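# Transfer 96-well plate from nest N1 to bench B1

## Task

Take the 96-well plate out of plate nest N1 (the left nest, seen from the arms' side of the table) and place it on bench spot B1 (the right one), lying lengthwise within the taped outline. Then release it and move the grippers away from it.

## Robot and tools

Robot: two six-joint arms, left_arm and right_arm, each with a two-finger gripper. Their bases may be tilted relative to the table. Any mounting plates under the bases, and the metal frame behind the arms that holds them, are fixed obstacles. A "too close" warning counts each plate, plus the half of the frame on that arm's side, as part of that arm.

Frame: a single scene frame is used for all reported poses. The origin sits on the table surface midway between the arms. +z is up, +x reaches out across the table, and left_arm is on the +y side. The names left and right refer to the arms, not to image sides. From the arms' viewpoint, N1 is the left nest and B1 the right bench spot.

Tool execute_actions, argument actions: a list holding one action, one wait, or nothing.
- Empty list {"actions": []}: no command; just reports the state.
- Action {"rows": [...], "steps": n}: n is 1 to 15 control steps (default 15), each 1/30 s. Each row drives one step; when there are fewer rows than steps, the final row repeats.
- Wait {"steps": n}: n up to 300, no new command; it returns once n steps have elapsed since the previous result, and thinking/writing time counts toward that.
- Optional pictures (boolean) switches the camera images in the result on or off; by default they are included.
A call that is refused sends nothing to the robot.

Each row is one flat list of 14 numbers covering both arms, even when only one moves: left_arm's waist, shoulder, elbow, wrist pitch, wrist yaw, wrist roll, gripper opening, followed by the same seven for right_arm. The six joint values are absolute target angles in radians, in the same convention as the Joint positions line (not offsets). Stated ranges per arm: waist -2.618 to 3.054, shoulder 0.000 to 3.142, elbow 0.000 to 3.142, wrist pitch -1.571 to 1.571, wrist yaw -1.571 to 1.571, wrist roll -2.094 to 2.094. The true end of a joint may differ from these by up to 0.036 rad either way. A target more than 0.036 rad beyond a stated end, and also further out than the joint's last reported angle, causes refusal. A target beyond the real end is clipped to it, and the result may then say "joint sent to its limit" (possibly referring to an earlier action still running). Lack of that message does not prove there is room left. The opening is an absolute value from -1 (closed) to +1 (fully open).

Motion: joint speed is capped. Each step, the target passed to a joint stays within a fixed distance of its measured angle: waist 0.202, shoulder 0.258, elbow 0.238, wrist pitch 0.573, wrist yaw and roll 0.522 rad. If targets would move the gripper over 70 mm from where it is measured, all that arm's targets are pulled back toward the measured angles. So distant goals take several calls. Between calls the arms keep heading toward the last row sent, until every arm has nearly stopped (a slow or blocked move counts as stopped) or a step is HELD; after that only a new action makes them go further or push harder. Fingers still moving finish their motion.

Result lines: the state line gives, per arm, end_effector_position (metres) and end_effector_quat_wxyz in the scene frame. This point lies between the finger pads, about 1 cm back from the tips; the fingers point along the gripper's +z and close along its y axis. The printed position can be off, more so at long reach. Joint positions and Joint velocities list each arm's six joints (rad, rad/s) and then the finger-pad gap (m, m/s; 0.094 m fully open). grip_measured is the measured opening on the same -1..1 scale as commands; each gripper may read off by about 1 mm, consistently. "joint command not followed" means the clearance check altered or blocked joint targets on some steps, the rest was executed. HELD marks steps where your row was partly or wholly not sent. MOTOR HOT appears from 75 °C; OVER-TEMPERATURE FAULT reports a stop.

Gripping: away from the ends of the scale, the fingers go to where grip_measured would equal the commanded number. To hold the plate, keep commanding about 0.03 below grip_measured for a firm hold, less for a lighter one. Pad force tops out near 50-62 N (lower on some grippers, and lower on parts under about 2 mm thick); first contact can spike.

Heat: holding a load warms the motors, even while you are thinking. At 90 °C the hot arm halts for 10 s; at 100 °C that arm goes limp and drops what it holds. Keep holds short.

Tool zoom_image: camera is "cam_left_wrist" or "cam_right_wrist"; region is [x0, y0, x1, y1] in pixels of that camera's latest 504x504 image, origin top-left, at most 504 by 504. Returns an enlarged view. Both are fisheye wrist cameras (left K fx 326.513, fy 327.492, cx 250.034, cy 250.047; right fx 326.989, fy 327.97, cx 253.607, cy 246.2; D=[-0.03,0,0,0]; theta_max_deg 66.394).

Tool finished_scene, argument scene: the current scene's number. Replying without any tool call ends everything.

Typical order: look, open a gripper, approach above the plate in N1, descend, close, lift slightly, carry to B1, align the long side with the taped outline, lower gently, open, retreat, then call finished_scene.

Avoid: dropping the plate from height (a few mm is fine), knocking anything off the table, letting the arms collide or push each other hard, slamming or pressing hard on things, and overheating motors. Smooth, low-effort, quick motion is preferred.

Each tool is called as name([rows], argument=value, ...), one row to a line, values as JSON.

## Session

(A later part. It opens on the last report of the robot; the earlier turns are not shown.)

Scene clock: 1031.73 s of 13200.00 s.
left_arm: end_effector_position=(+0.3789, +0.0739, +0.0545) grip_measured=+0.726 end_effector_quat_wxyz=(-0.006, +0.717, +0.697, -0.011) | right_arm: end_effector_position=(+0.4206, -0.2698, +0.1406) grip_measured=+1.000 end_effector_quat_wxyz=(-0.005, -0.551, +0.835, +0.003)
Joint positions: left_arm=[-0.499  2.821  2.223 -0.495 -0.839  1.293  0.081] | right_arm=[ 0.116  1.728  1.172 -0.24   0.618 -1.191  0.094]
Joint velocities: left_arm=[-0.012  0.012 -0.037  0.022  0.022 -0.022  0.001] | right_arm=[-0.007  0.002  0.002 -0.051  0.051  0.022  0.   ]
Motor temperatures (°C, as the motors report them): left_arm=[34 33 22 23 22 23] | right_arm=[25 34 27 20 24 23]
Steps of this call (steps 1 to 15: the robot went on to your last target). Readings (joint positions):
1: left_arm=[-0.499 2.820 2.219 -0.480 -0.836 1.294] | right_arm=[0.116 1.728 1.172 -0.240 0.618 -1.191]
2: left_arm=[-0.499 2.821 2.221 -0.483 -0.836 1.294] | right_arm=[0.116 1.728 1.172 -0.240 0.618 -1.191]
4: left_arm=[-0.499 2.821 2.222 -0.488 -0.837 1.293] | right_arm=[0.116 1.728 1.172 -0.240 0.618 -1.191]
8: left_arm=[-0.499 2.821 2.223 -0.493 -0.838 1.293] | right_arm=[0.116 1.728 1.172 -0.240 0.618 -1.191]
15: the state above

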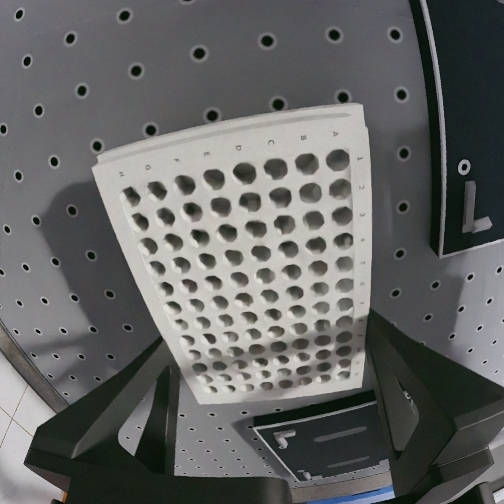

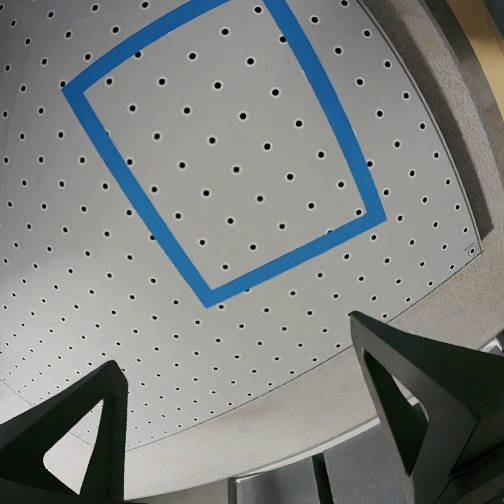

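execute_actions([
  {"rows": [
[-0.5280,2.8254,2.2465,-0.5030,-0.8313,1.2932,0.693, 0.1165,1.737,1.199,-0.242,0.618,-1.200,1],
[-0.5210,2.8265,2.2478,-0.4910,-0.8246,1.2989,0.693, 0.1165,1.737,1.199,-0.242,0.618,-1.200,1],
[-0.5139,2.8282,2.2499,-0.4789,-0.8179,1.3049,0.693, 0.1165,1.737,1.199,-0.242,0.618,-1.200,1],
[-0.5131,2.8305,2.2527,-0.4778,-0.8171,1.3070,0.693, 0.1165,1.737,1.199,-0.242,0.618,-1.200,1],
[-0.5121,2.8334,2.2562,-0.4767,-0.8162,1.3094,0.693, 0.1165,1.737,1.199,-0.242,0.618,-1.200,1],
[-0.5110,2.8367,2.2602,-0.4754,-0.8152,1.3120,0.693, 0.1165,1.737,1.199,-0.242,0.618,-1.200,1],
[-0.5098,2.8404,2.2647,-0.4741,-0.8141,1.3147,0.693, 0.1165,1.737,1.199,-0.242,0.618,-1.200,1],
[-0.5084,2.8444,2.2695,-0.4727,-0.8130,1.3176,0.693, 0.1165,1.737,1.199,-0.242,0.618,-1.200,1],
[-0.5069,2.8487,2.2747,-0.4713,-0.8119,1.3205,0.693, 0.1165,1.737,1.199,-0.242,0.618,-1.200,1],
[-0.5054,2.8531,2.2802,-0.4698,-0.8107,1.3236,0.693, 0.1165,1.737,1.199,-0.242,0.618,-1.200,1],
[-0.5038,2.8577,2.2857,-0.4683,-0.8095,1.3266,0.693, 0.1165,1.737,1.199,-0.242,0.618,-1.200,1],
[-0.5023,2.8624,2.2914,-0.4669,-0.8084,1.3295,0.693, 0.1165,1.737,1.199,-0.242,0.618,-1.200,1]
], "steps": 12},
], pictures=false)

execute_actions([
  {"rows": [
[-0.5007,2.8671,2.2971,-0.4655,-0.8073,1.3324,0.693, 0.1165,1.737,1.199,-0.242,0.618,-1.200,1],
[-0.4991,2.8717,2.3026,-0.4642,-0.8062,1.3351,0.693, 0.1165,1.737,1.199,-0.242,0.618,-1.200,1],
[-0.4976,2.8761,2.3081,-0.4629,-0.8052,1.3377,0.693, 0.1165,1.737,1.199,-0.242,0.618,-1.200,1],
[-0.4961,2.8804,2.3133,-0.4618,-0.8043,1.3401,0.693, 0.1165,1.737,1.199,-0.242,0.618,-1.200,1],
[-0.4947,2.8844,2.3181,-0.4607,-0.8035,1.3422,0.693, 0.1165,1.737,1.199,-0.242,0.618,-1.200,1],
[-0.4935,2.8881,2.3226,-0.4598,-0.8028,1.3440,0.693, 0.1165,1.737,1.199,-0.242,0.618,-1.200,1],
[-0.4924,2.8914,2.3266,-0.4591,-0.8022,1.3455,0.693, 0.1165,1.737,1.199,-0.242,0.618,-1.200,1],
[-0.4914,2.8943,2.3301,-0.4586,-0.8018,1.3467,0.693, 0.1165,1.737,1.199,-0.242,0.618,-1.200,1],
[-0.4906,2.8966,2.3329,-0.4582,-0.8015,1.3474,0.693, 0.1165,1.737,1.199,-0.242,0.618,-1.200,1],
[-0.4900,2.8983,2.3350,-0.4581,-0.8014,1.3476,0.693, 0.1165,1.737,1.199,-0.242,0.618,-1.200,1],
[-0.4896,2.8994,2.3363,-0.4581,-0.8014,1.3476,0.693, 0.1165,1.737,1.199,-0.242,0.618,-1.200,1],
[-0.4895,2.8998,2.3368,-0.4581,-0.8014,1.3476,0.693, 0.1165,1.737,1.199,-0.242,0.618,-1.200,1]
], "steps": 15},
], pictures=false)

execute_actions([
  {"steps": 6},
])

Scene clock: 1152.13 s of 13200.00 s.
left_arm: end_effector_position=(+0.3822, +0.0718, +0.0476) grip_measured=+0.726 end_effector_quat_wxyz=(-0.002, +0.717, +0.697, -0.010) | right_arm: end_effector_position=(+0.4206, -0.2698, +0.1406) grip_measured=+1.000 end_effector_quat_wxyz=(-0.005, -0.551, +0.835, +0.003)
Joint positions: left_arm=[-0.491  2.848  2.261 -0.486 -0.832  1.312  0.081] | right_arm=[ 0.116  1.728  1.172 -0.24   0.618 -1.191  0.094]
Joint velocities: left_arm=[0.061 0.139 0.164 0.037 0.066 0.007 0.001] | right_arm=[-0.007 -0.007  0.002 -0.066 -0.051 -0.051  0.   ]
Motor temperatures (°C, as the motors report them): left_arm=[44 33 23 23 22 23] | right_arm=[25 35 27 20 24 23]
Steps of this call (steps 1 to 15: the robot went on to your last target; steps 16 to 90: nothing new was sent; then 117.00 s passed at rest; steps 91 to 102: all 12 steps of this action). Readings (joint positions):
91: left_arm=[-0.499 2.821 2.223 -0.496 -0.839 1.292] | right_arm=[0.116 1.728 1.172 -0.240 0.618 -1.191]
92: left_arm=[-0.499 2.821 2.223 -0.496 -0.839 1.293] | right_arm=[0.116 1.728 1.172 -0.240 0.618 -1.191]
94: left_arm=[-0.499 2.821 2.223 -0.495 -0.839 1.295] | right_arm=[0.116 1.728 1.172 -0.240 0.618 -1.191]
98: left_arm=[-0.498 2.832 2.240 -0.492 -0.836 1.303] | right_arm=[0.116 1.728 1.172 -0.240 0.618 -1.191]
102: the state above

Scene clock: 1152.63 s of 13200.00 s.
left_arm: end_effector_position=(+0.3814, +0.0704, +0.0326) grip_measured=+0.726 end_effector_quat_wxyz=(-0.001, +0.718, +0.696, -0.011) | right_arm: end_effector_position=(+0.4206, -0.2698, +0.1406) grip_measured=+1.000 end_effector_quat_wxyz=(-0.005, -0.551, +0.835, +0.003)
Joint positions: left_arm=[-0.472  2.894  2.314 -0.473 -0.821  1.34   0.081] | right_arm=[ 0.116  1.728  1.172 -0.24   0.618 -1.191  0.094]
Joint velocities: left_arm=[-0.017 -0.002  0.017 -0.022 -0.037 -0.007 -0.001] | right_arm=[ 0.002  0.002  0.022 -0.037 -0.007 -0.066  0.   ]
Motor temperatures (°C, as the motors report them): left_arm=[44 33 23 23 22 23] | right_arm=[25 35 27 20 24 23]
Steps of this call (steps 1 to 15: all 15 steps of this action). Readings (joint positions):
1: left_arm=[-0.488 2.852 2.267 -0.485 -0.831 1.315] | right_arm=[0.116 1.728 1.172 -0.240 0.618 -1.191]
2: left_arm=[-0.486 2.857 2.273 -0.483 -0.830 1.318] | right_arm=[0.116 1.728 1.172 -0.240 0.618 -1.191]
4: left_arm=[-0.482 2.867 2.283 -0.481 -0.828 1.324] | right_arm=[0.116 1.728 1.172 -0.240 0.618 -1.191]
8: left_arm=[-0.475 2.885 2.301 -0.477 -0.825 1.333] | right_arm=[0.116 1.728 1.172 -0.240 0.618 -1.191]
15: the state above

Scene clock: 1152.83 s of 13200.00 s.
left_arm: end_effector_position=(+0.3819, +0.0704, +0.0327) grip_measured=+0.726 end_effector_quat_wxyz=(-0.000, +0.718, +0.696, -0.010) | right_arm: end_effector_position=(+0.4206, -0.2698, +0.1406) grip_measured=+1.000 end_effector_quat_wxyz=(-0.005, -0.551, +0.835, +0.003)
Joint positions: left_arm=[-0.472  2.894  2.315 -0.472 -0.821  1.341  0.081] | right_arm=[ 0.116  1.728  1.172 -0.24   0.618 -1.191  0.094]
Joint velocities: left_arm=[ 0.007  0.007 -0.012  0.066 -0.007 -0.022 -0.   ] | right_arm=[ 0.027 -0.027 -0.012 -0.007 -0.022  0.066  0.   ]
Motor temperatures (°C, as the motors report them): left_arm=[44 33 23 23 22 23] | right_arm=[25 35 27 20 24 23]
Steps of this call (steps 1 to 6: the robot went on to your last target). Readings (joint positions):
1: left_arm=[-0.472 2.894 2.315 -0.473 -0.821 1.340] | right_arm=[0.116 1.728 1.172 -0.240 0.618 -1.191]
2: left_arm=[-0.472 2.894 2.315 -0.473 -0.821 1.341] | right_arm=[0.116 1.728 1.172 -0.240 0.618 -1.191]
4: left_arm=[-0.472 2.894 2.315 -0.472 -0.821 1.341] | right_arm=[0.116 1.728 1.172 -0.240 0.618 -1.191]
6: the state above

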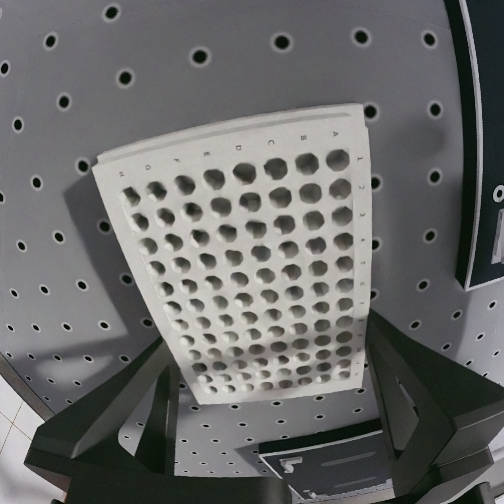

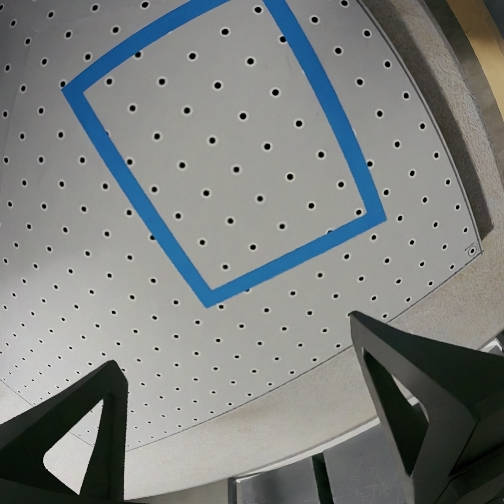

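zoom_image(camera="cam_left_wrist", region=[100, 20, 460, 200])

Region (100, 20, 460, 200) of cam_left_wrist's 504x504 image, scaled by 1.400, with more detail than that image has.

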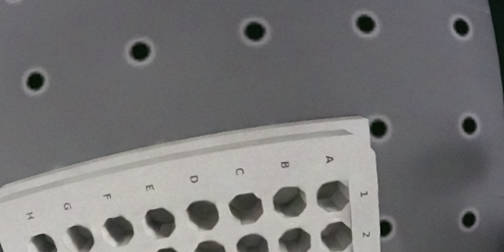

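execute_actions([
  {"rows": [
[-0.4895,2.8998,2.3368,-0.4581,-0.8014,1.3476,0.72, 0.1165,1.737,1.199,-0.242,0.618,-1.200,1],
[-0.4895,2.8998,2.3368,-0.4581,-0.8014,1.3476,0.75, 0.1165,1.737,1.199,-0.242,0.618,-1.200,1],
[-0.4895,2.8998,2.3368,-0.4581,-0.8014,1.3476,0.79, 0.1165,1.737,1.199,-0.242,0.618,-1.200,1],
[-0.4895,2.8998,2.3368,-0.4581,-0.8014,1.3476,0.84, 0.1165,1.737,1.199,-0.242,0.618,-1.200,1],
[-0.4895,2.8998,2.3368,-0.4581,-0.8014,1.3476,0.90, 0.1165,1.737,1.199,-0.242,0.618,-1.200,1],
[-0.4970,2.8998,2.3368,-0.4581,-0.8014,1.3476,0.95, 0.1165,1.737,1.199,-0.242,0.618,-1.200,1],
[-0.5050,2.8998,2.3368,-0.4581,-0.8014,1.3476,1, 0.1165,1.737,1.199,-0.242,0.618,-1.200,1],
[-0.5120,2.8998,2.3368,-0.4581,-0.8014,1.3476,1, 0.1165,1.737,1.199,-0.242,0.618,-1.200,1],
[-0.5190,2.8998,2.3368,-0.4581,-0.8014,1.3476,1, 0.1165,1.737,1.199,-0.242,0.618,-1.200,1],
[-0.5260,2.8998,2.3368,-0.4581,-0.8014,1.3476,1, 0.1165,1.737,1.199,-0.242,0.618,-1.200,1],
[-0.5320,2.8950,2.3300,-0.4581,-0.8014,1.3476,1, 0.1165,1.737,1.199,-0.242,0.618,-1.200,1],
[-0.5370,2.8890,2.3230,-0.4581,-0.8014,1.3476,1, 0.1165,1.737,1.199,-0.242,0.618,-1.200,1],
[-0.5410,2.8830,2.3160,-0.4581,-0.8014,1.3476,1, 0.1165,1.737,1.199,-0.242,0.618,-1.200,1],
[-0.5440,2.8780,2.3080,-0.4581,-0.8014,1.3476,1, 0.1165,1.737,1.199,-0.242,0.618,-1.200,1],
[-0.5450,2.8730,2.3010,-0.4581,-0.8014,1.3476,1, 0.1165,1.737,1.199,-0.242,0.618,-1.200,1]
], "steps": 15},
], pictures=false)

execute_actions([
  {"rows": [
[-0.5450,2.8713,2.2989,-0.4572,-0.8014,1.3478,1, 0.1165,1.737,1.199,-0.242,0.618,-1.200,1],
[-0.5450,2.8664,2.2930,-0.4550,-0.8014,1.3482,1, 0.1165,1.737,1.199,-0.242,0.618,-1.200,1],
[-0.5449,2.8585,2.2836,-0.4514,-0.8014,1.3490,1, 0.1165,1.737,1.199,-0.242,0.618,-1.200,1],
[-0.5448,2.8475,2.2704,-0.4463,-0.8013,1.3500,1, 0.1165,1.737,1.199,-0.242,0.618,-1.200,1],
[-0.5445,2.8338,2.2540,-0.4401,-0.8011,1.3513,1, 0.1172,1.7387,1.2006,-0.2422,0.6183,-1.2001,1],
[-0.5440,2.8175,2.2344,-0.4326,-0.8009,1.3528,1, 0.1190,1.7435,1.2050,-0.2428,0.6192,-1.2005,1],
[-0.5432,2.7986,2.2117,-0.4240,-0.8005,1.3546,1, 0.1220,1.7512,1.2122,-0.2437,0.6206,-1.2010,1],
[-0.5420,2.7774,2.1864,-0.4143,-0.7999,1.3566,1, 0.1262,1.7619,1.2221,-0.2450,0.6225,-1.2018,1],
[-0.5403,2.7541,2.1584,-0.4036,-0.7990,1.3588,1, 0.1314,1.7753,1.2346,-0.2467,0.6249,-1.2028,1],
[-0.5381,2.7288,2.1280,-0.3920,-0.7979,1.3612,1, 0.1376,1.7912,1.2494,-0.2486,0.6278,-1.2040,1],
[-0.5352,2.7014,2.0952,-0.3795,-0.7964,1.3638,1, 0.1447,1.8097,1.2665,-0.2509,0.6312,-1.2053,1],
[-0.5316,2.6725,2.0605,-0.3663,-0.7946,1.3665,1, 0.1527,1.8303,1.2857,-0.2534,0.6349,-1.2069,1],
[-0.5272,2.6419,2.0238,-0.3522,-0.7924,1.3694,1, 0.1616,1.8531,1.3068,-0.2561,0.6390,-1.2085,1],
[-0.5219,2.6099,1.9854,-0.3376,-0.7897,1.3725,1, 0.1712,1.8778,1.3299,-0.2592,0.6435,-1.2103,1],
[-0.5158,2.5766,1.9455,-0.3224,-0.7865,1.3756,1, 0.1816,1.9045,1.3547,-0.2624,0.6483,-1.2123,1]
], "steps": 15},
], pictures=false)

execute_actions([
  {"rows": [
[-0.5086,2.5422,1.9042,-0.3066,-0.7829,1.3789,1, 0.1925,1.9327,1.3809,-0.2659,0.6534,-1.2144,1],
[-0.5004,2.5069,1.8619,-0.2905,-0.7787,1.3822,1, 0.2042,1.9627,1.4087,-0.2695,0.6588,-1.2166,1],
[-0.4911,2.4707,1.8184,-0.2739,-0.7740,1.3856,1, 0.2163,1.9939,1.4377,-0.2733,0.6645,-1.2189,1],
[-0.4808,2.4337,1.7741,-0.2570,-0.7688,1.3891,1, 0.2289,2.0264,1.4679,-0.2773,0.6704,-1.2213,1],
[-0.4694,2.3964,1.7293,-0.2399,-0.7630,1.3926,1, 0.2420,2.0600,1.4991,-0.2814,0.6765,-1.2237,1],
[-0.4569,2.3585,1.6839,-0.2226,-0.7566,1.3962,1, 0.2554,2.0945,1.5312,-0.2856,0.6827,-1.2263,1],
[-0.4434,2.3206,1.6384,-0.2052,-0.7498,1.3998,1, 0.2691,2.1298,1.5640,-0.2899,0.6891,-1.2289,1],
[-0.4289,2.2824,1.5926,-0.1878,-0.7424,1.4034,1, 0.2831,2.1659,1.5975,-0.2943,0.6956,-1.2315,1],
[-0.4135,2.2445,1.5471,-0.1704,-0.7346,1.4070,1, 0.2973,2.2024,1.6314,-0.2987,0.7022,-1.2342,1],
[-0.3971,2.2066,1.5017,-0.1531,-0.7263,1.4106,1, 0.3116,2.2393,1.6658,-0.3032,0.7089,-1.2369,1],
[-0.3801,2.1693,1.4569,-0.1360,-0.7176,1.4141,1, 0.3260,2.2764,1.7002,-0.3077,0.7156,-1.2396,1],
[-0.3623,2.1323,1.4126,-0.1191,-0.7086,1.4176,1, 0.3405,2.3136,1.7348,-0.3123,0.7224,-1.2424,1],
[-0.3440,2.0961,1.3691,-0.1025,-0.6993,1.4210,1, 0.3549,2.3507,1.7692,-0.3168,0.7291,-1.2451,1],
[-0.3253,2.0608,1.3268,-0.0864,-0.6898,1.4243,1, 0.3692,2.3876,1.8036,-0.3213,0.7358,-1.2478,1],
[-0.3063,2.0264,1.2855,-0.0706,-0.6801,1.4276,1, 0.3834,2.4241,1.8375,-0.3257,0.7424,-1.2505,1]
], "steps": 15},
], pictures=false)

execute_actions([
  {"rows": [
[-0.2872,1.9930,1.2455,-0.0553,-0.6704,1.4307,1, 0.3974,2.4602,1.8710,-0.3301,0.7489,-1.2531,1],
[-0.2681,1.9610,1.2071,-0.0407,-0.6607,1.4338,1, 0.4111,2.4955,1.9038,-0.3344,0.7553,-1.2557,1],
[-0.2492,1.9305,1.1705,-0.0267,-0.6511,1.4367,1, 0.4245,2.5300,1.9359,-0.3386,0.7615,-1.2583,1],
[-0.2308,1.9015,1.1357,-0.0135,-0.6417,1.4394,1, 0.4376,2.5636,1.9671,-0.3427,0.7676,-1.2607,1],
[-0.2129,1.8742,1.1030,-0.0010,-0.6327,1.4420,1, 0.4503,2.5962,1.9974,-0.3467,0.7735,-1.2631,1],
[-0.1958,1.8489,1.0726,0.0106,-0.6240,1.4444,1, 0.4624,2.6275,2.0264,-0.3505,0.7792,-1.2654,1],
[-0.1797,1.8256,1.0446,0.0213,-0.6158,1.4466,1, 0.4740,2.6573,2.0541,-0.3541,0.7846,-1.2676,1],
[-0.1648,1.8044,1.0193,0.0310,-0.6082,1.4486,1, 0.4850,2.6856,2.0805,-0.3576,0.7897,-1.2697,1],
[-0.1512,1.7855,0.9966,0.0396,-0.6014,1.4504,1, 0.4953,2.7122,2.1051,-0.3608,0.7945,-1.2717,1],
[-0.1393,1.7692,0.9770,0.0471,-0.5953,1.4519,1, 0.5049,2.7369,2.1282,-0.3639,0.7990,-1.2735,1],
[-0.1292,1.7555,0.9606,0.0533,-0.5901,1.4532,1, 0.5138,2.7597,2.1493,-0.3666,0.8031,-1.2751,1],
[-0.1210,1.7445,0.9474,0.0584,-0.5860,1.4542,1, 0.5218,2.7803,2.1685,-0.3691,0.8068,-1.2767,1],
[-0.1150,1.7365,0.9378,0.0620,-0.5829,1.4550,1, 0.5289,2.7988,2.1856,-0.3714,0.8102,-1.2780,1],
[-0.1113,1.7317,0.9321,0.0642,-0.5810,1.4554,1, 0.5351,2.8147,2.2004,-0.3733,0.8131,-1.2792,1],
[-0.1100,1.7300,0.9300,0.0650,-0.5804,1.4556,1, 0.5403,2.8281,2.2129,-0.3750,0.8155,-1.2802,1]
], "steps": 15},
], pictures=false)

execute_actions([
  {"rows": [
[-0.1100,1.7300,0.9300,0.0650,-0.5804,1.4556,1, 0.5445,2.8388,2.2228,-0.3763,0.8174,-1.2810,1],
[-0.1100,1.7300,0.9300,0.0650,-0.5804,1.4556,1, 0.5475,2.8466,2.2301,-0.3772,0.8188,-1.2815,1],
[-0.1100,1.7300,0.9300,0.0650,-0.5804,1.4556,1, 0.5493,2.8513,2.2344,-0.3778,0.8197,-1.2819,1],
[-0.1100,1.7300,0.9300,0.0650,-0.5804,1.4556,1, 0.5500,2.8530,2.2360,-0.3780,0.8200,-1.2820,1]
], "steps": 15},
])

Scene clock: 1273.33 s of 13200.00 s.
left_arm: end_effector_position=(+0.3816, +0.0575, +0.0440) grip_measured=+1.000 end_effector_quat_wxyz=(+0.011, +0.723, +0.690, -0.012) | right_arm: end_effector_position=(+0.4206, -0.2698, +0.1406) grip_measured=+1.000 end_effector_quat_wxyz=(-0.005, -0.551, +0.835, +0.003)
Joint positions: left_arm=[-0.499  2.894  2.315 -0.472 -0.821  1.342  0.094] | right_arm=[ 0.116  1.728  1.172 -0.24   0.618 -1.191  0.094]
Joint velocities: left_arm=[-0.208 -0.002  0.002 -0.037 -0.022  0.007  0.   ] | right_arm=[ 0.017 -0.007 -0.022 -0.007 -0.007  0.037  0.   ]
Motor temperatures (°C, as the motors report them): left_arm=[45 33 23 23 22 23] | right_arm=[25 35 27 20 24 23]
Steps of this call (steps 1 to 15: the robot went on to your last target; steps 16 to 90: nothing new was sent; then 117.00 s passed at rest; steps 91 to 105: all 15 steps of this action). Readings (joint positions):
91: left_arm=[-0.472 2.894 2.315 -0.472 -0.821 1.342] | right_arm=[0.116 1.728 1.172 -0.240 0.618 -1.191]
92: left_arm=[-0.472 2.894 2.315 -0.472 -0.821 1.342] | right_arm=[0.116 1.728 1.172 -0.240 0.618 -1.191]
94: left_arm=[-0.472 2.894 2.315 -0.472 -0.821 1.342] | right_arm=[0.116 1.728 1.172 -0.240 0.618 -1.191]
98: left_arm=[-0.472 2.894 2.315 -0.472 -0.821 1.342] | right_arm=[0.116 1.728 1.172 -0.240 0.618 -1.191]
105: the state above

Scene clock: 1273.83 s of 13200.00 s.
left_arm: end_effector_position=(+0.3899, +0.0846, +0.0838) grip_measured=+1.000 end_effector_quat_wxyz=(+0.025, +0.729, +0.684, -0.015) | right_arm: end_effector_position=(+0.4462, -0.2535, +0.1288) grip_measured=+1.000 end_effector_quat_wxyz=(+0.003, -0.554, +0.832, -0.006)
Joint positions: left_arm=[-0.516  2.661  2.014 -0.391 -0.809  1.36   0.094] | right_arm=[ 0.137  1.831  1.298 -0.246  0.638 -1.198  0.094]
Joint velocities: left_arm=[ 0.076 -0.965 -1.043  0.315  0.066  0.081  0.   ] | right_arm=[ 0.256  0.691  0.647 -0.037  0.066 -0.037  0.   ]
Motor temperatures (°C, as the motors report them): left_arm=[45 33 23 23 22 23] | right_arm=[25 35 27 20 24 23]
Steps of this call (steps 1 to 15: all 15 steps of this action). Readings (joint positions):
1: left_arm=[-0.505 2.894 2.315 -0.472 -0.820 1.342] | right_arm=[0.116 1.728 1.172 -0.240 0.618 -1.191]
2: left_arm=[-0.511 2.894 2.315 -0.472 -0.820 1.342] | right_arm=[0.116 1.728 1.172 -0.240 0.618 -1.191]
4: left_arm=[-0.519 2.886 2.301 -0.466 -0.818 1.343] | right_arm=[0.116 1.728 1.172 -0.240 0.618 -1.191]
8: left_arm=[-0.521 2.841 2.231 -0.454 -0.816 1.346] | right_arm=[0.116 1.730 1.179 -0.243 0.619 -1.192]
15: the state above

Scene clock: 1274.33 s of 13200.00 s.
left_arm: end_effector_position=(+0.3899, +0.2528, +0.1105) grip_measured=+1.000 end_effector_quat_wxyz=(+0.017, +0.665, +0.746, -0.000) | right_arm: end_effector_position=(+0.4660, -0.0928, +0.0831) grip_measured=+1.000 end_effector_quat_wxyz=(+0.028, -0.633, +0.773, +0.009)
Joint positions: left_arm=[-0.325  2.098  1.37  -0.145 -0.734  1.408  0.094] | right_arm=[ 0.333  2.34   1.764 -0.287  0.716 -1.231  0.094]
Joint velocities: left_arm=[ 0.53  -0.989 -1.238  0.403  0.286  0.125  0.   ] | right_arm=[ 0.383  1.062  0.95   0.022  0.154 -0.125  0.   ]
Motor temperatures (°C, as the motors report them): left_arm=[45 34 23 23 22 23] | right_arm=[25 35 27 20 24 23]
Steps of this call (steps 1 to 15: all 15 steps of this action). Readings (joint positions):
1: left_arm=[-0.512 2.626 1.977 -0.378 -0.806 1.362] | right_arm=[0.147 1.857 1.322 -0.247 0.642 -1.199]
2: left_arm=[-0.507 2.590 1.937 -0.363 -0.804 1.365] | right_arm=[0.158 1.885 1.348 -0.249 0.646 -1.201]
4: left_arm=[-0.493 2.516 1.856 -0.332 -0.797 1.371] | right_arm=[0.182 1.946 1.402 -0.252 0.654 -1.204]
8: left_arm=[-0.446 2.360 1.682 -0.264 -0.780 1.384] | right_arm=[0.235 2.083 1.526 -0.262 0.674 -1.213]
15: the state above

Scene clock: 1274.83 s of 13200.00 s.
left_arm: end_effector_position=(+0.3287, +0.3676, +0.1162) grip_measured=+1.000 end_effector_quat_wxyz=(-0.004, +0.609, +0.793, +0.005) | right_arm: end_effector_position=(+0.4060, +0.0552, +0.0631) grip_measured=+1.000 end_effector_quat_wxyz=(-0.042, +0.712, -0.700, -0.015)
Joint positions: left_arm=[-0.107  1.754  0.953  0.024 -0.623  1.446  0.094] | right_arm=[ 0.51   2.79   2.162 -0.349  0.795 -1.265  0.094]
Joint velocities: left_arm=[ 0.09  -0.144 -0.208  0.051  0.007  0.037  0.   ] | right_arm=[ 0.203  0.481  0.432 -0.168  0.051  0.066  0.   ]
Motor temperatures (°C, as the motors report them): left_arm=[45 34 23 23 22 23] | right_arm=[25 35 27 20 24 23]
Steps of this call (steps 1 to 15: all 15 steps of this action). Readings (joint positions):
1: left_arm=[-0.306 2.064 1.328 -0.130 -0.726 1.411] | right_arm=[0.347 2.377 1.798 -0.291 0.722 -1.233]
2: left_arm=[-0.287 2.030 1.288 -0.114 -0.718 1.415] | right_arm=[0.361 2.414 1.831 -0.295 0.729 -1.236]
4: left_arm=[-0.249 1.967 1.210 -0.085 -0.701 1.421] | right_arm=[0.389 2.485 1.896 -0.303 0.741 -1.241]
8: left_arm=[-0.180 1.858 1.079 -0.033 -0.667 1.432] | right_arm=[0.441 2.618 2.014 -0.321 0.764 -1.251]
15: the state above

Scene clock: 1275.33 s of 13200.00 s.
left_arm: end_effector_position=(+0.3324, +0.3659, +0.1163) grip_measured=+1.000 end_effector_quat_wxyz=(+0.009, +0.604, +0.797, +0.004) | right_arm: end_effector_position=(+0.3953, +0.0686, +0.0626) grip_measured=+1.000 end_effector_quat_wxyz=(-0.039, +0.725, -0.688, -0.009)
Joint positions: left_arm=[-0.103  1.749  0.946  0.05  -0.6    1.45   0.094] | right_arm=[ 0.532  2.843  2.212 -0.368  0.819 -1.273  0.094]
Joint velocities: left_arm=[ 0.012  0.007 -0.012 -0.007 -0.022 -0.066  0.   ] | right_arm=[-0.007  0.007  0.002 -0.007  0.007  0.051  0.   ]
Motor temperatures (°C, as the motors report them): left_arm=[44 34 23 23 22 23] | right_arm=[26 35 27 20 24 23]
Steps of this call (steps 1 to 15: all 15 steps of this action). Readings (joint positions):
1: left_arm=[-0.104 1.750 0.949 0.028 -0.620 1.446] | right_arm=[0.516 2.806 2.175 -0.353 0.798 -1.267]
2: left_arm=[-0.103 1.749 0.947 0.032 -0.617 1.447] | right_arm=[0.522 2.819 2.185 -0.356 0.801 -1.268]
4: left_arm=[-0.103 1.749 0.946 0.038 -0.610 1.448] | right_arm=[0.529 2.836 2.198 -0.361 0.805 -1.270]
8: left_arm=[-0.103 1.749 0.946 0.047 -0.604 1.449] | right_arm=[0.532 2.843 2.204 -0.368 0.811 -1.273]
15: the state above

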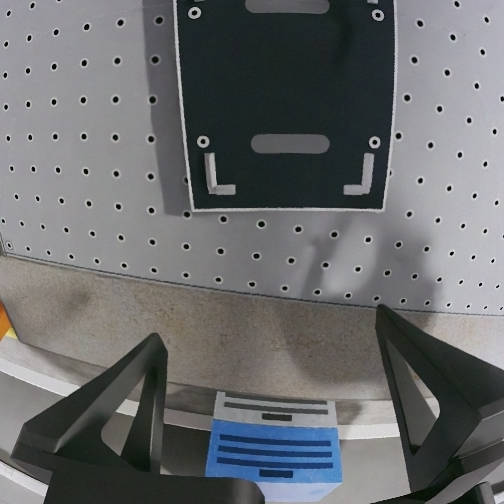

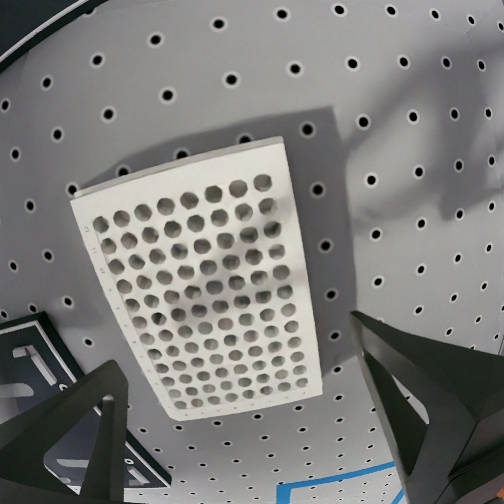

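zoom_image(camera="cam_right_wrist", region=[60, 120, 310, 290])

zoom_image(camera="cam_right_wrist", region=[130, 290, 340, 430])

Region (60, 120, 310, 290) of cam_right_wrist's 504x504 image, scaled by 2.016, with more detail than that image has; it fills the top 343 rows of this view, and the rest is white.

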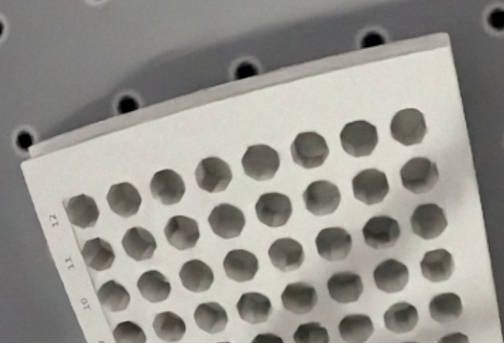

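Region (130, 290, 340, 430) of cam_right_wrist's 504x504 image, scaled by 2.400, with more detail than that image has.

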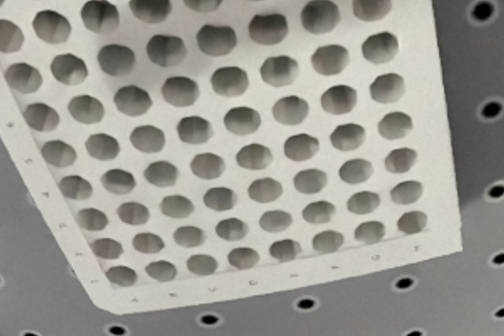

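execute_actions([
  {"rows": [
[-0.1100,1.7300,0.9300,0.0650,-0.5804,1.4556,1, 0.5455,2.8550,2.2360,-0.3780,0.8215,-1.2750,1],
[-0.1100,1.7300,0.9300,0.0650,-0.5804,1.4556,1, 0.5410,2.8575,2.2360,-0.3780,0.8230,-1.2680,1],
[-0.1100,1.7300,0.9300,0.0650,-0.5804,1.4556,1, 0.5375,2.8600,2.2360,-0.3780,0.8230,-1.2620,1],
[-0.1100,1.7300,0.9300,0.0650,-0.5804,1.4556,1, 0.5366,2.8625,2.2360,-0.3780,0.8230,-1.2570,1],
[-0.1100,1.7300,0.9300,0.0650,-0.5804,1.4556,1, 0.5354,2.8650,2.2360,-0.3780,0.8230,-1.2530,1],
[-0.1100,1.7300,0.9300,0.0650,-0.5804,1.4556,1, 0.5335,2.8670,2.2360,-0.3780,0.8230,-1.2506,1],
[-0.1100,1.7300,0.9300,0.0650,-0.5804,1.4556,1, 0.5311,2.8680,2.2360,-0.3780,0.8230,-1.2506,1],
[-0.1100,1.7300,0.9300,0.0650,-0.5804,1.4556,1, 0.5281,2.8686,2.2360,-0.3780,0.8230,-1.2506,1],
[-0.1100,1.7300,0.9300,0.0650,-0.5804,1.4556,1, 0.5248,2.8686,2.2360,-0.3780,0.8230,-1.2506,1],
[-0.1100,1.7300,0.9300,0.0650,-0.5804,1.4556,1, 0.5212,2.8686,2.2360,-0.3780,0.8230,-1.2506,1],
[-0.1100,1.7300,0.9300,0.0650,-0.5804,1.4556,1, 0.5174,2.8686,2.2360,-0.3780,0.8230,-1.2506,1],
[-0.1100,1.7300,0.9300,0.0650,-0.5804,1.4556,1, 0.5135,2.8686,2.2360,-0.3780,0.8230,-1.2506,1]
], "steps": 12},
], pictures=false)

execute_actions([
  {"rows": [
[-0.1100,1.7300,0.9300,0.0650,-0.5804,1.4556,1, 0.5096,2.8686,2.2360,-0.3780,0.8230,-1.2506,1],
[-0.1100,1.7300,0.9300,0.0650,-0.5804,1.4556,1, 0.5058,2.8686,2.2360,-0.3780,0.8230,-1.2506,1],
[-0.1100,1.7300,0.9300,0.0650,-0.5804,1.4556,1, 0.5022,2.8686,2.2360,-0.3780,0.8230,-1.2506,1],
[-0.1100,1.7300,0.9300,0.0650,-0.5804,1.4556,1, 0.4989,2.8686,2.2360,-0.3780,0.8230,-1.2506,1],
[-0.1100,1.7300,0.9300,0.0650,-0.5804,1.4556,1, 0.4959,2.8686,2.2360,-0.3780,0.8230,-1.2506,1],
[-0.1100,1.7300,0.9300,0.0650,-0.5804,1.4556,1, 0.4935,2.8686,2.2360,-0.3780,0.8230,-1.2506,1],
[-0.1100,1.7300,0.9300,0.0650,-0.5804,1.4556,1, 0.4916,2.8686,2.2360,-0.3780,0.8230,-1.2506,1],
[-0.1100,1.7300,0.9300,0.0650,-0.5804,1.4556,1, 0.4904,2.8686,2.2360,-0.3780,0.8230,-1.2506,1],
[-0.1100,1.7300,0.9300,0.0650,-0.5804,1.4556,1, 0.4900,2.8686,2.2360,-0.3780,0.8230,-1.2506,1]
], "steps": 15},
])

Scene clock: 1395.73 s of 13200.00 s.
left_arm: end_effector_position=(+0.3325, +0.3658, +0.1163) grip_measured=+1.000 end_effector_quat_wxyz=(+0.010, +0.604, +0.797, +0.004) | right_arm: end_effector_position=(+0.3962, +0.0636, +0.0584) grip_measured=+1.000 end_effector_quat_wxyz=(-0.035, +0.719, -0.694, -0.007)
Joint positions: left_arm=[-0.103  1.749  0.946  0.051 -0.6    1.45   0.094] | right_arm=[ 0.522  2.843  2.212 -0.368  0.822 -1.262  0.094]
Joint velocities: left_arm=[-0.012 -0.007 -0.051 -0.022 -0.007  0.007  0.   ] | right_arm=[-0.105 -0.017  0.007  0.051 -0.066 -0.007  0.   ]
Motor temperatures (°C, as the motors report them): left_arm=[35 35 22 23 22 23] | right_arm=[36 35 27 20 24 23]
Steps of this call (steps 1 to 15: the robot went on to your last target; steps 16 to 90: nothing new was sent; then 117.00 s passed at rest; steps 91 to 102: all 12 steps of this action). Readings (joint positions):
91: left_arm=[-0.103 1.749 0.946 0.051 -0.600 1.450] | right_arm=[0.532 2.843 2.212 -0.368 0.820 -1.274]
92: left_arm=[-0.103 1.749 0.946 0.051 -0.600 1.450] | right_arm=[0.532 2.843 2.212 -0.368 0.820 -1.274]
94: left_arm=[-0.103 1.749 0.946 0.051 -0.600 1.450] | right_arm=[0.532 2.843 2.212 -0.368 0.821 -1.272]
98: left_arm=[-0.103 1.749 0.946 0.051 -0.600 1.450] | right_arm=[0.531 2.843 2.212 -0.368 0.822 -1.265]
102: the state above

Scene clock: 1396.23 s of 13200.00 s.
left_arm: end_effector_position=(+0.3325, +0.3658, +0.1163) grip_measured=+1.000 end_effector_quat_wxyz=(+0.010, +0.604, +0.797, +0.004) | right_arm: end_effector_position=(+0.3973, +0.0495, +0.0451) grip_measured=+1.000 end_effector_quat_wxyz=(-0.022, +0.712, -0.702, -0.006)
Joint positions: left_arm=[-0.103  1.749  0.946  0.051 -0.6    1.45   0.094] | right_arm=[ 0.49   2.843  2.212 -0.372  0.818 -1.257  0.094]
Joint velocities: left_arm=[-0.017 -0.007 -0.007  0.022  0.037  0.037  0.   ] | right_arm=[-0.017 -0.012 -0.002  0.037 -0.066 -0.022  0.   ]
Motor temperatures (°C, as the motors report them): left_arm=[35 35 22 23 22 23] | right_arm=[36 35 27 20 24 23]
Steps of this call (steps 1 to 15: all 15 steps of this action). Readings (joint positions):
1: left_arm=[-0.103 1.749 0.946 0.051 -0.600 1.450] | right_arm=[0.518 2.843 2.212 -0.368 0.822 -1.261]
2: left_arm=[-0.103 1.749 0.946 0.051 -0.600 1.450] | right_arm=[0.513 2.843 2.212 -0.368 0.822 -1.261]
4: left_arm=[-0.103 1.749 0.946 0.051 -0.600 1.450] | right_arm=[0.504 2.843 2.212 -0.368 0.822 -1.260]
8: left_arm=[-0.103 1.749 0.946 0.051 -0.600 1.450] | right_arm=[0.490 2.843 2.212 -0.371 0.818 -1.257]
15: the state above

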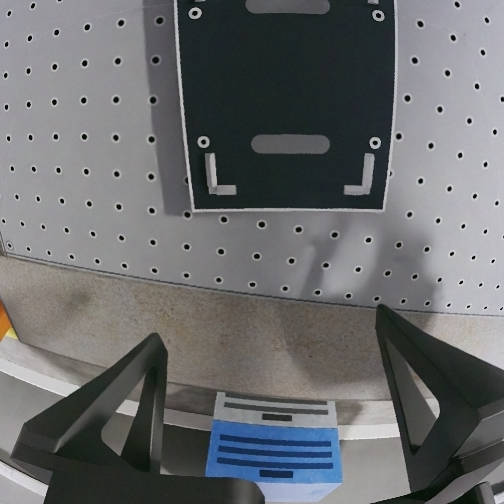

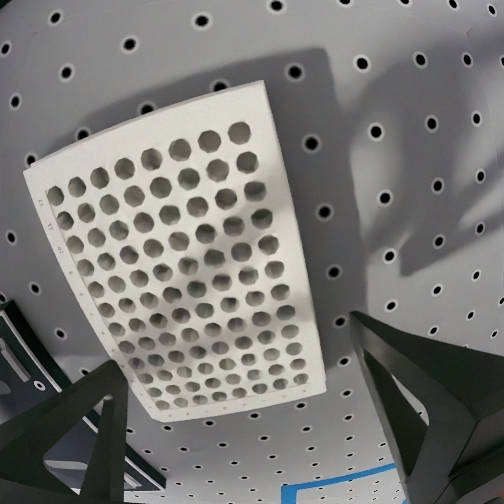

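execute_actions([
  {"rows": [
[-0.1100,1.7300,0.9300,0.0650,-0.5804,1.4556,1, 0.4980,2.8686,2.2360,-0.3780,0.8230,-1.2506,1],
[-0.1100,1.7300,0.9300,0.0650,-0.5804,1.4556,1, 0.5060,2.8686,2.2360,-0.3780,0.8230,-1.2506,1],
[-0.1100,1.7300,0.9300,0.0650,-0.5804,1.4556,1, 0.5120,2.8686,2.2360,-0.3780,0.8230,-1.2506,1],
[-0.1100,1.7300,0.9300,0.0650,-0.5804,1.4556,1, 0.5170,2.8686,2.2360,-0.3780,0.8230,-1.2506,1],
[-0.1100,1.7300,0.9300,0.0650,-0.5804,1.4556,1, 0.5210,2.8686,2.2360,-0.3780,0.8230,-1.2506,1],
[-0.1100,1.7300,0.9300,0.0650,-0.5804,1.4556,1, 0.5240,2.8686,2.2360,-0.3780,0.8230,-1.2506,1],
[-0.1100,1.7300,0.9300,0.0650,-0.5804,1.4556,1, 0.5250,2.8686,2.2360,-0.3780,0.8230,-1.2506,1]
], "steps": 10},
], pictures=false)

execute_actions([
  {"rows": [
[-0.1100,1.7300,0.9300,0.0650,-0.5804,1.4556,1, 0.5250,2.8740,2.2360,-0.3780,0.8230,-1.2506,1],
[-0.1100,1.7300,0.9300,0.0650,-0.5804,1.4556,1, 0.5250,2.8800,2.2360,-0.3780,0.8230,-1.2506,1],
[-0.1100,1.7300,0.9300,0.0650,-0.5804,1.4556,1, 0.5250,2.8800,2.2360,-0.3780,0.8230,-1.2506,1],
[-0.1100,1.7300,0.9300,0.0650,-0.5804,1.4556,1, 0.5250,2.8760,2.2360,-0.3780,0.8230,-1.2506,1],
[-0.1100,1.7300,0.9300,0.0650,-0.5804,1.4556,1, 0.5250,2.8710,2.2360,-0.3780,0.8230,-1.2506,1]
], "steps": 14},
])

Scene clock: 1442.77 s of 13200.00 s.
left_arm: end_effector_position=(+0.3325, +0.3658, +0.1163) grip_measured=+1.000 end_effector_quat_wxyz=(+0.010, +0.604, +0.797, +0.004) | right_arm: end_effector_position=(+0.3972, +0.0515, +0.0475) grip_measured=+1.000 end_effector_quat_wxyz=(-0.023, +0.713, -0.700, -0.005)
Joint positions: left_arm=[-0.103  1.749  0.946  0.051 -0.6    1.451  0.094] | right_arm=[ 0.496  2.843  2.212 -0.372  0.822 -1.257  0.094]
Joint velocities: left_arm=[-0.007 -0.007 -0.002 -0.051  0.022  0.007  0.   ] | right_arm=[ 0.022  0.007 -0.002 -0.007 -0.007 -0.022  0.   ]
Motor temperatures (°C, as the motors report them): left_arm=[34 35 22 23 22 23] | right_arm=[35 34 27 20 24 23]
Steps of this call (steps 1 to 15: the robot went on to your last target; steps 16 to 90: nothing new was sent; then 43.20 s passed at rest; steps 91 to 100: all 10 steps of this action). Readings (joint positions):
91: left_arm=[-0.103 1.749 0.946 0.051 -0.600 1.451] | right_arm=[0.490 2.843 2.212 -0.372 0.818 -1.257]
92: left_arm=[-0.103 1.749 0.946 0.051 -0.600 1.451] | right_arm=[0.491 2.843 2.212 -0.372 0.818 -1.257]
94: left_arm=[-0.103 1.749 0.946 0.051 -0.600 1.451] | right_arm=[0.492 2.843 2.212 -0.372 0.820 -1.257]
98: left_arm=[-0.103 1.749 0.946 0.051 -0.600 1.451] | right_arm=[0.494 2.843 2.212 -0.372 0.822 -1.257]
100: the state above

Scene clock: 1443.23 s of 13200.00 s.
left_arm: end_effector_position=(+0.3325, +0.3658, +0.1163) grip_measured=+1.000 end_effector_quat_wxyz=(+0.010, +0.604, +0.797, +0.004) | right_arm: end_effector_position=(+0.3925, +0.0534, +0.0458) grip_measured=+1.000 end_effector_quat_wxyz=(-0.021, +0.716, -0.698, -0.006)
Joint positions: left_arm=[-0.103  1.749  0.946  0.051 -0.6    1.451  0.094] | right_arm=[ 0.498  2.852  2.212 -0.372  0.823 -1.257  0.094]
Joint velocities: left_arm=[-0.002 -0.007 -0.007  0.007 -0.022  0.007  0.   ] | right_arm=[-0.002 -0.002  0.007  0.037 -0.081 -0.081  0.   ]
Motor temperatures (°C, as the motors report them): left_arm=[34 35 22 23 22 23] | right_arm=[35 34 27 20 24 23]
Steps of this call (steps 1 to 14: all 14 steps of this action). Readings (joint positions):
1: left_arm=[-0.103 1.749 0.946 0.051 -0.600 1.451] | right_arm=[0.497 2.843 2.212 -0.372 0.822 -1.257]
2: left_arm=[-0.103 1.749 0.946 0.051 -0.600 1.451] | right_arm=[0.497 2.844 2.212 -0.372 0.822 -1.257]
4: left_arm=[-0.103 1.749 0.946 0.051 -0.600 1.451] | right_arm=[0.498 2.847 2.212 -0.372 0.822 -1.257]
8: left_arm=[-0.103 1.749 0.946 0.051 -0.600 1.451] | right_arm=[0.498 2.852 2.212 -0.372 0.822 -1.257]
14: the state above

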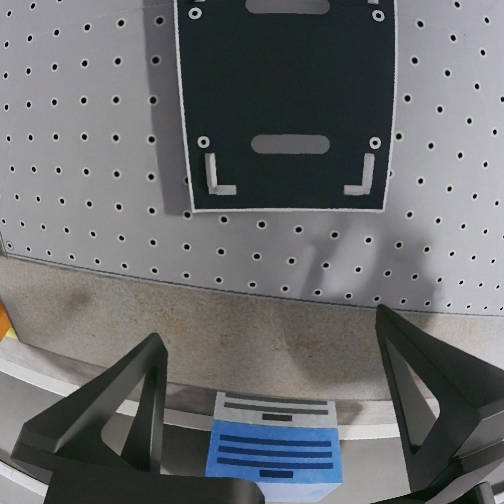

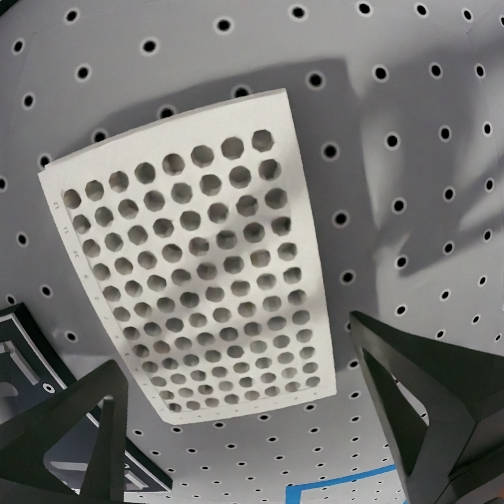

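zoom_image(camera="cam_right_wrist", region=[30, 80, 310, 260])

zoom_image(camera="cam_right_wrist", region=[100, 290, 370, 430])

Region (30, 80, 310, 260) of cam_right_wrist's 504x504 image, scaled by 1.800, with more detail than that image has; it fills the top 324 rows of this view, and the rest is white.

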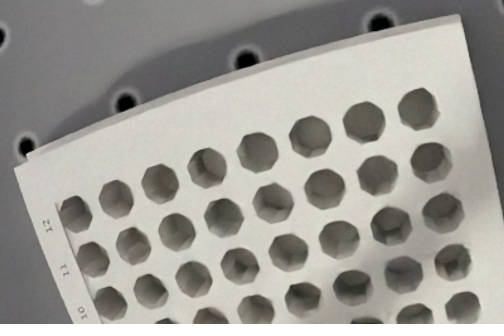

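Region (100, 290, 370, 430) of cam_right_wrist's 504x504 image, scaled by 1.867, with more detail than that image has; it fills the top 261 rows of this view, and the rest is white.

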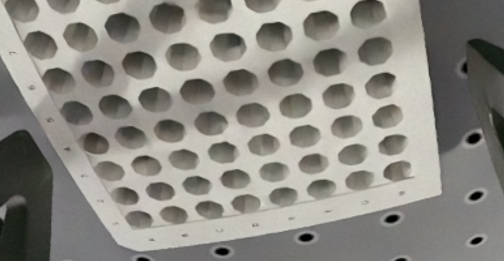

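execute_actions([
  {"rows": [
[-0.1100,1.7300,0.9300,0.0650,-0.5804,1.4556,1, 0.5170,2.8710,2.2360,-0.3820,0.8230,-1.2506,1],
[-0.1100,1.7300,0.9300,0.0650,-0.5804,1.4556,1, 0.5090,2.8710,2.2360,-0.3860,0.8230,-1.2506,1],
[-0.1100,1.7300,0.9300,0.0650,-0.5804,1.4556,1, 0.5030,2.8710,2.2360,-0.3900,0.8230,-1.2506,1],
[-0.1100,1.7300,0.9300,0.0650,-0.5804,1.4556,1, 0.5000,2.8710,2.2360,-0.3920,0.8230,-1.2506,1],
[-0.1100,1.7300,0.9300,0.0650,-0.5804,1.4556,1, 0.4980,2.8710,2.2360,-0.3920,0.8230,-1.2506,1],
[-0.1100,1.7300,0.9300,0.0650,-0.5804,1.4556,1, 0.4960,2.8710,2.2360,-0.3920,0.8230,-1.2506,1],
[-0.1100,1.7300,0.9300,0.0650,-0.5804,1.4556,1, 0.4938,2.8710,2.2360,-0.3920,0.8230,-1.2506,1],
[-0.1100,1.7300,0.9300,0.0650,-0.5804,1.4556,1, 0.4916,2.8710,2.2360,-0.3920,0.8230,-1.2506,1],
[-0.1100,1.7300,0.9300,0.0650,-0.5804,1.4556,1, 0.4895,2.8710,2.2360,-0.3920,0.8230,-1.2506,1],
[-0.1100,1.7300,0.9300,0.0650,-0.5804,1.4556,1, 0.4876,2.8710,2.2360,-0.3920,0.8230,-1.2506,1],
[-0.1100,1.7300,0.9300,0.0650,-0.5804,1.4556,1, 0.4860,2.8710,2.2360,-0.3920,0.8230,-1.2506,1],
[-0.1100,1.7300,0.9300,0.0650,-0.5804,1.4556,1, 0.4847,2.8710,2.2360,-0.3920,0.8230,-1.2506,1],
[-0.1100,1.7300,0.9300,0.0650,-0.5804,1.4556,1, 0.4838,2.8710,2.2360,-0.3920,0.8230,-1.2506,1],
[-0.1100,1.7300,0.9300,0.0650,-0.5804,1.4556,1, 0.4832,2.8710,2.2360,-0.3920,0.8230,-1.2506,1],
[-0.1100,1.7300,0.9300,0.0650,-0.5804,1.4556,1, 0.4830,2.8710,2.2360,-0.3920,0.8230,-1.2506,1]
], "steps": 15},
], pictures=false)

execute_actions([
  {"rows": [
[-0.1100,1.7300,0.9300,0.0650,-0.5804,1.4556,1, 0.4830,2.8710,2.2360,-0.3920,0.8230,-1.2506,0.97],
[-0.1100,1.7300,0.9300,0.0650,-0.5804,1.4556,1, 0.4830,2.8710,2.2360,-0.3920,0.8230,-1.2506,0.94],
[-0.1100,1.7300,0.9300,0.0650,-0.5804,1.4556,1, 0.4830,2.8710,2.2360,-0.3920,0.8230,-1.2506,0.91],
[-0.1100,1.7300,0.9300,0.0650,-0.5804,1.4556,1, 0.4830,2.8710,2.2360,-0.3920,0.8230,-1.2506,0.88],
[-0.1100,1.7300,0.9300,0.0650,-0.5804,1.4556,1, 0.4830,2.8710,2.2360,-0.3920,0.8230,-1.2506,0.86],
[-0.1100,1.7300,0.9300,0.0650,-0.5804,1.4556,1, 0.4830,2.8710,2.2360,-0.3920,0.8230,-1.2506,0.84],
[-0.1100,1.7300,0.9300,0.0650,-0.5804,1.4556,1, 0.4830,2.8710,2.2360,-0.3920,0.8230,-1.2506,0.82],
[-0.1100,1.7300,0.9300,0.0650,-0.5804,1.4556,1, 0.4830,2.8710,2.2360,-0.3920,0.8230,-1.2506,0.805],
[-0.1100,1.7300,0.9300,0.0650,-0.5804,1.4556,1, 0.4830,2.8710,2.2360,-0.3920,0.8230,-1.2506,0.79],
[-0.1100,1.7300,0.9300,0.0650,-0.5804,1.4556,1, 0.4830,2.8710,2.2360,-0.3920,0.8230,-1.2506,0.78],
[-0.1100,1.7300,0.9300,0.0650,-0.5804,1.4556,1, 0.4830,2.8710,2.2360,-0.3920,0.8230,-1.2506,0.77],
[-0.1100,1.7300,0.9300,0.0650,-0.5804,1.4556,1, 0.4830,2.8710,2.2360,-0.3920,0.8230,-1.2506,0.76],
[-0.1100,1.7300,0.9300,0.0650,-0.5804,1.4556,1, 0.4830,2.8710,2.2360,-0.3920,0.8230,-1.2506,0.75],
[-0.1100,1.7300,0.9300,0.0650,-0.5804,1.4556,1, 0.4830,2.8710,2.2360,-0.3920,0.8230,-1.2506,0.74],
[-0.1100,1.7300,0.9300,0.0650,-0.5804,1.4556,1, 0.4830,2.8710,2.2360,-0.3920,0.8230,-1.2506,0.73]
], "steps": 15},
], pictures=false)

execute_actions([
  {"rows": [
[-0.1100,1.7300,0.9300,0.0650,-0.5804,1.4556,1, 0.4830,2.8710,2.2360,-0.3920,0.8230,-1.2506,0.72],
[-0.1100,1.7300,0.9300,0.0650,-0.5804,1.4556,1, 0.4830,2.8710,2.2360,-0.3920,0.8230,-1.2506,0.71],
[-0.1100,1.7300,0.9300,0.0650,-0.5804,1.4556,1, 0.4830,2.8710,2.2360,-0.3920,0.8230,-1.2506,0.70],
[-0.1100,1.7300,0.9300,0.0650,-0.5804,1.4556,1, 0.4830,2.8710,2.2360,-0.3920,0.8230,-1.2506,0.69]
], "steps": 8},
])

Scene clock: 1537.03 s of 13200.00 s.
left_arm: end_effector_position=(+0.3326, +0.3657, +0.1163) grip_measured=+1.000 end_effector_quat_wxyz=(+0.010, +0.604, +0.797, +0.004) | right_arm: end_effector_position=(+0.3926, +0.0441, +0.0378) grip_measured=+1.000 end_effector_quat_wxyz=(-0.012, +0.713, -0.701, -0.005)
Joint positions: left_arm=[-0.103  1.749  0.946  0.051 -0.599  1.451  0.094] | right_arm=[ 0.478  2.852  2.212 -0.377  0.823 -1.257  0.094]
Joint velocities: left_arm=[-0.007 -0.007  0.002 -0.037 -0.081 -0.007  0.   ] | right_arm=[-0.081 -0.012 -0.002  0.037 -0.037  0.066  0.   ]
Motor temperatures (°C, as the motors report them): left_arm=[33 36 22 23 22 23] | right_arm=[41 34 27 20 24 23]
Steps of this call (steps 1 to 15: the robot went on to your last target; steps 16 to 90: nothing new was sent; then 90.30 s passed at rest; steps 91 to 105: all 15 steps of this action). Readings (joint positions):
91: left_arm=[-0.103 1.749 0.946 0.051 -0.599 1.451] | right_arm=[0.498 2.852 2.212 -0.372 0.823 -1.257]
92: left_arm=[-0.103 1.749 0.946 0.051 -0.599 1.451] | right_arm=[0.498 2.852 2.212 -0.372 0.823 -1.257]
94: left_arm=[-0.103 1.749 0.946 0.051 -0.599 1.451] | right_arm=[0.498 2.852 2.212 -0.373 0.823 -1.257]
98: left_arm=[-0.103 1.749 0.946 0.051 -0.599 1.451] | right_arm=[0.496 2.852 2.212 -0.376 0.823 -1.257]
105: the state above

Scene clock: 1537.53 s of 13200.00 s.
left_arm: end_effector_position=(+0.3326, +0.3657, +0.1163) grip_measured=+1.000 end_effector_quat_wxyz=(+0.010, +0.604, +0.797, +0.004) | right_arm: end_effector_position=(+0.3924, +0.0417, +0.0361) grip_measured=+0.743 end_effector_quat_wxyz=(-0.009, +0.713, -0.701, -0.004)
Joint positions: left_arm=[-0.103  1.749  0.946  0.051 -0.599  1.451  0.094] | right_arm=[ 0.474  2.852  2.212 -0.38   0.824 -1.257  0.082]
Joint velocities: left_arm=[-0.002 -0.017 -0.007 -0.007 -0.125  0.022  0.   ] | right_arm=[-0.007 -0.022  0.002 -0.066 -0.007  0.007 -0.005]
Motor temperatures (°C, as the motors report them): left_arm=[33 36 22 23 22 23] | right_arm=[41 34 27 20 24 23]
Steps of this call (steps 1 to 15: all 15 steps of this action). Readings (joint positions):
1: left_arm=[-0.103 1.749 0.946 0.051 -0.599 1.451] | right_arm=[0.476 2.852 2.212 -0.377 0.823 -1.257]
2: left_arm=[-0.103 1.749 0.946 0.051 -0.599 1.451] | right_arm=[0.475 2.852 2.212 -0.377 0.823 -1.257]
4: left_arm=[-0.103 1.749 0.946 0.051 -0.599 1.451] | right_arm=[0.474 2.852 2.212 -0.378 0.823 -1.257]
8: left_arm=[-0.103 1.749 0.946 0.051 -0.599 1.451] | right_arm=[0.474 2.852 2.212 -0.378 0.823 -1.257]
15: the state above

Scene clock: 1537.80 s of 13200.00 s.
left_arm: end_effector_position=(+0.3326, +0.3657, +0.1163) grip_measured=+1.000 end_effector_quat_wxyz=(+0.010, +0.604, +0.797, +0.004) | right_arm: end_effector_position=(+0.3924, +0.0417, +0.0361) grip_measured=+0.723 end_effector_quat_wxyz=(-0.009, +0.713, -0.701, -0.005)
Joint positions: left_arm=[-0.103  1.749  0.946  0.051 -0.599  1.451  0.094] | right_arm=[ 0.474  2.852  2.212 -0.38   0.824 -1.257  0.081]
Joint velocities: left_arm=[-0.012 -0.002 -0.002 -0.081 -0.081 -0.037  0.   ] | right_arm=[-0.012 -0.007 -0.002 -0.007  0.037  0.022  0.   ]
Motor temperatures (°C, as the motors report them): left_arm=[33 36 22 23 22 23] | right_arm=[41 34 27 20 24 23]
Steps of this call (steps 1 to 8: all 8 steps of this action). Readings (joint positions):
1: left_arm=[-0.103 1.749 0.946 0.051 -0.599 1.451] | right_arm=[0.474 2.852 2.212 -0.380 0.824 -1.257]
2: left_arm=[-0.103 1.749 0.946 0.051 -0.599 1.451] | right_arm=[0.474 2.852 2.212 -0.380 0.824 -1.257]
4: left_arm=[-0.103 1.749 0.946 0.051 -0.599 1.451] | right_arm=[0.474 2.852 2.212 -0.380 0.824 -1.257]
8: the state above

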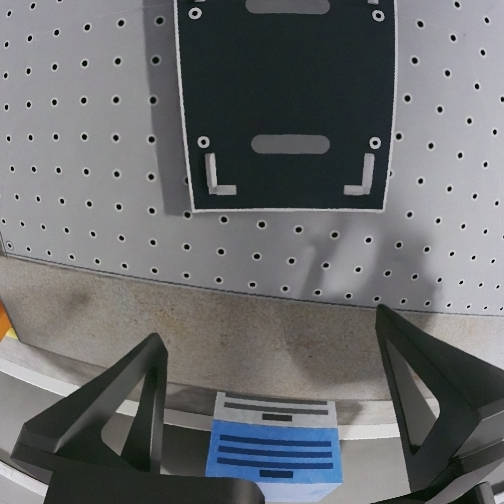

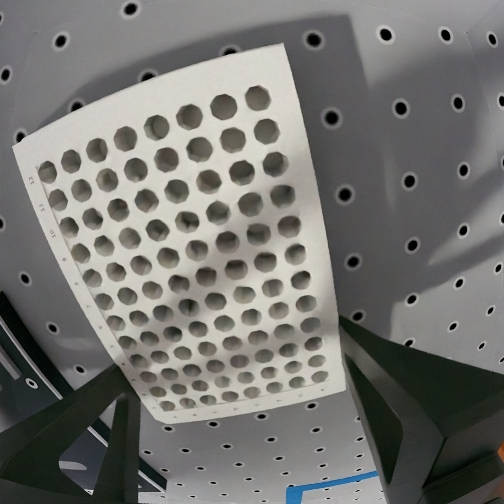

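execute_actions(actions=[])

Scene clock: 1610.40 s of 13200.00 s.
left_arm: end_effector_position=(+0.3326, +0.3657, +0.1163) grip_measured=+1.000 end_effector_quat_wxyz=(+0.010, +0.604, +0.797, +0.004) | right_arm: end_effector_position=(+0.3924, +0.0417, +0.0361) grip_measured=+0.723 end_effector_quat_wxyz=(-0.009, +0.713, -0.701, -0.005)
Joint positions: left_arm=[-0.103  1.749  0.946  0.051 -0.599  1.451  0.094] | right_arm=[ 0.474  2.852  2.212 -0.38   0.824 -1.257  0.081]
Joint velocities: left_arm=[ 0.007  0.002  0.012 -0.022  0.007 -0.007  0.   ] | right_arm=[-0.007 -0.017 -0.002  0.007  0.081 -0.081 -0.001]
Motor temperatures (°C, as the motors report them): left_arm=[32 36 22 23 22 23] | right_arm=[41 34 27 20 24 23]
Steps of this call (steps 1 to 15: the robot went on to your last target; steps 16 to 90: nothing new was sent; then 69.60 s passed at rest). Readings (joint positions):
1: left_arm=[-0.103 1.749 0.946 0.051 -0.599 1.451] | right_arm=[0.474 2.852 2.212 -0.380 0.824 -1.257]
2: left_arm=[-0.103 1.749 0.946 0.051 -0.599 1.451] | right_arm=[0.474 2.852 2.212 -0.380 0.824 -1.257]
4: left_arm=[-0.103 1.749 0.946 0.051 -0.599 1.451] | right_arm=[0.474 2.852 2.212 -0.380 0.824 -1.257]
8: left_arm=[-0.103 1.749 0.946 0.051 -0.599 1.451] | right_arm=[0.474 2.852 2.212 -0.380 0.824 -1.257]
90: the state above
All arms were judged still, so your last target was given up. Only a new action makes them travel on or press farther. Fingers that are still opening or closing keep moving.

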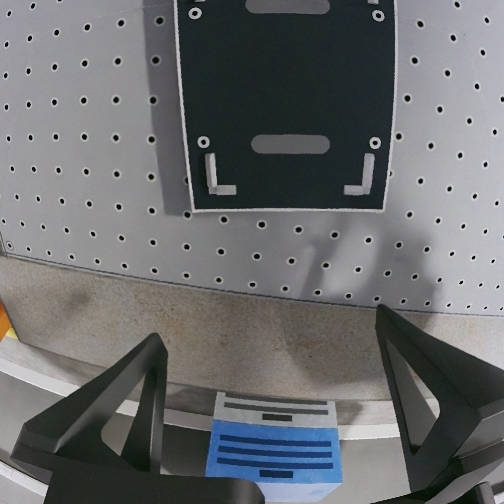

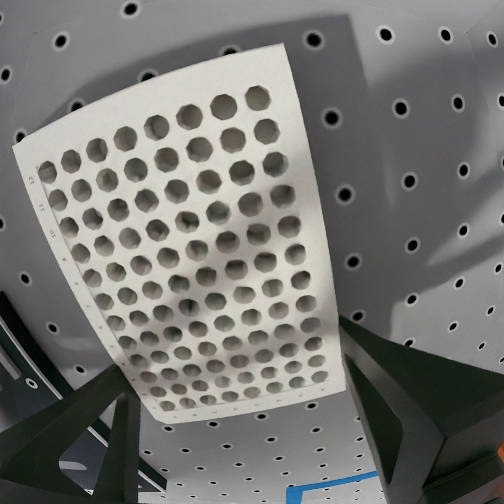

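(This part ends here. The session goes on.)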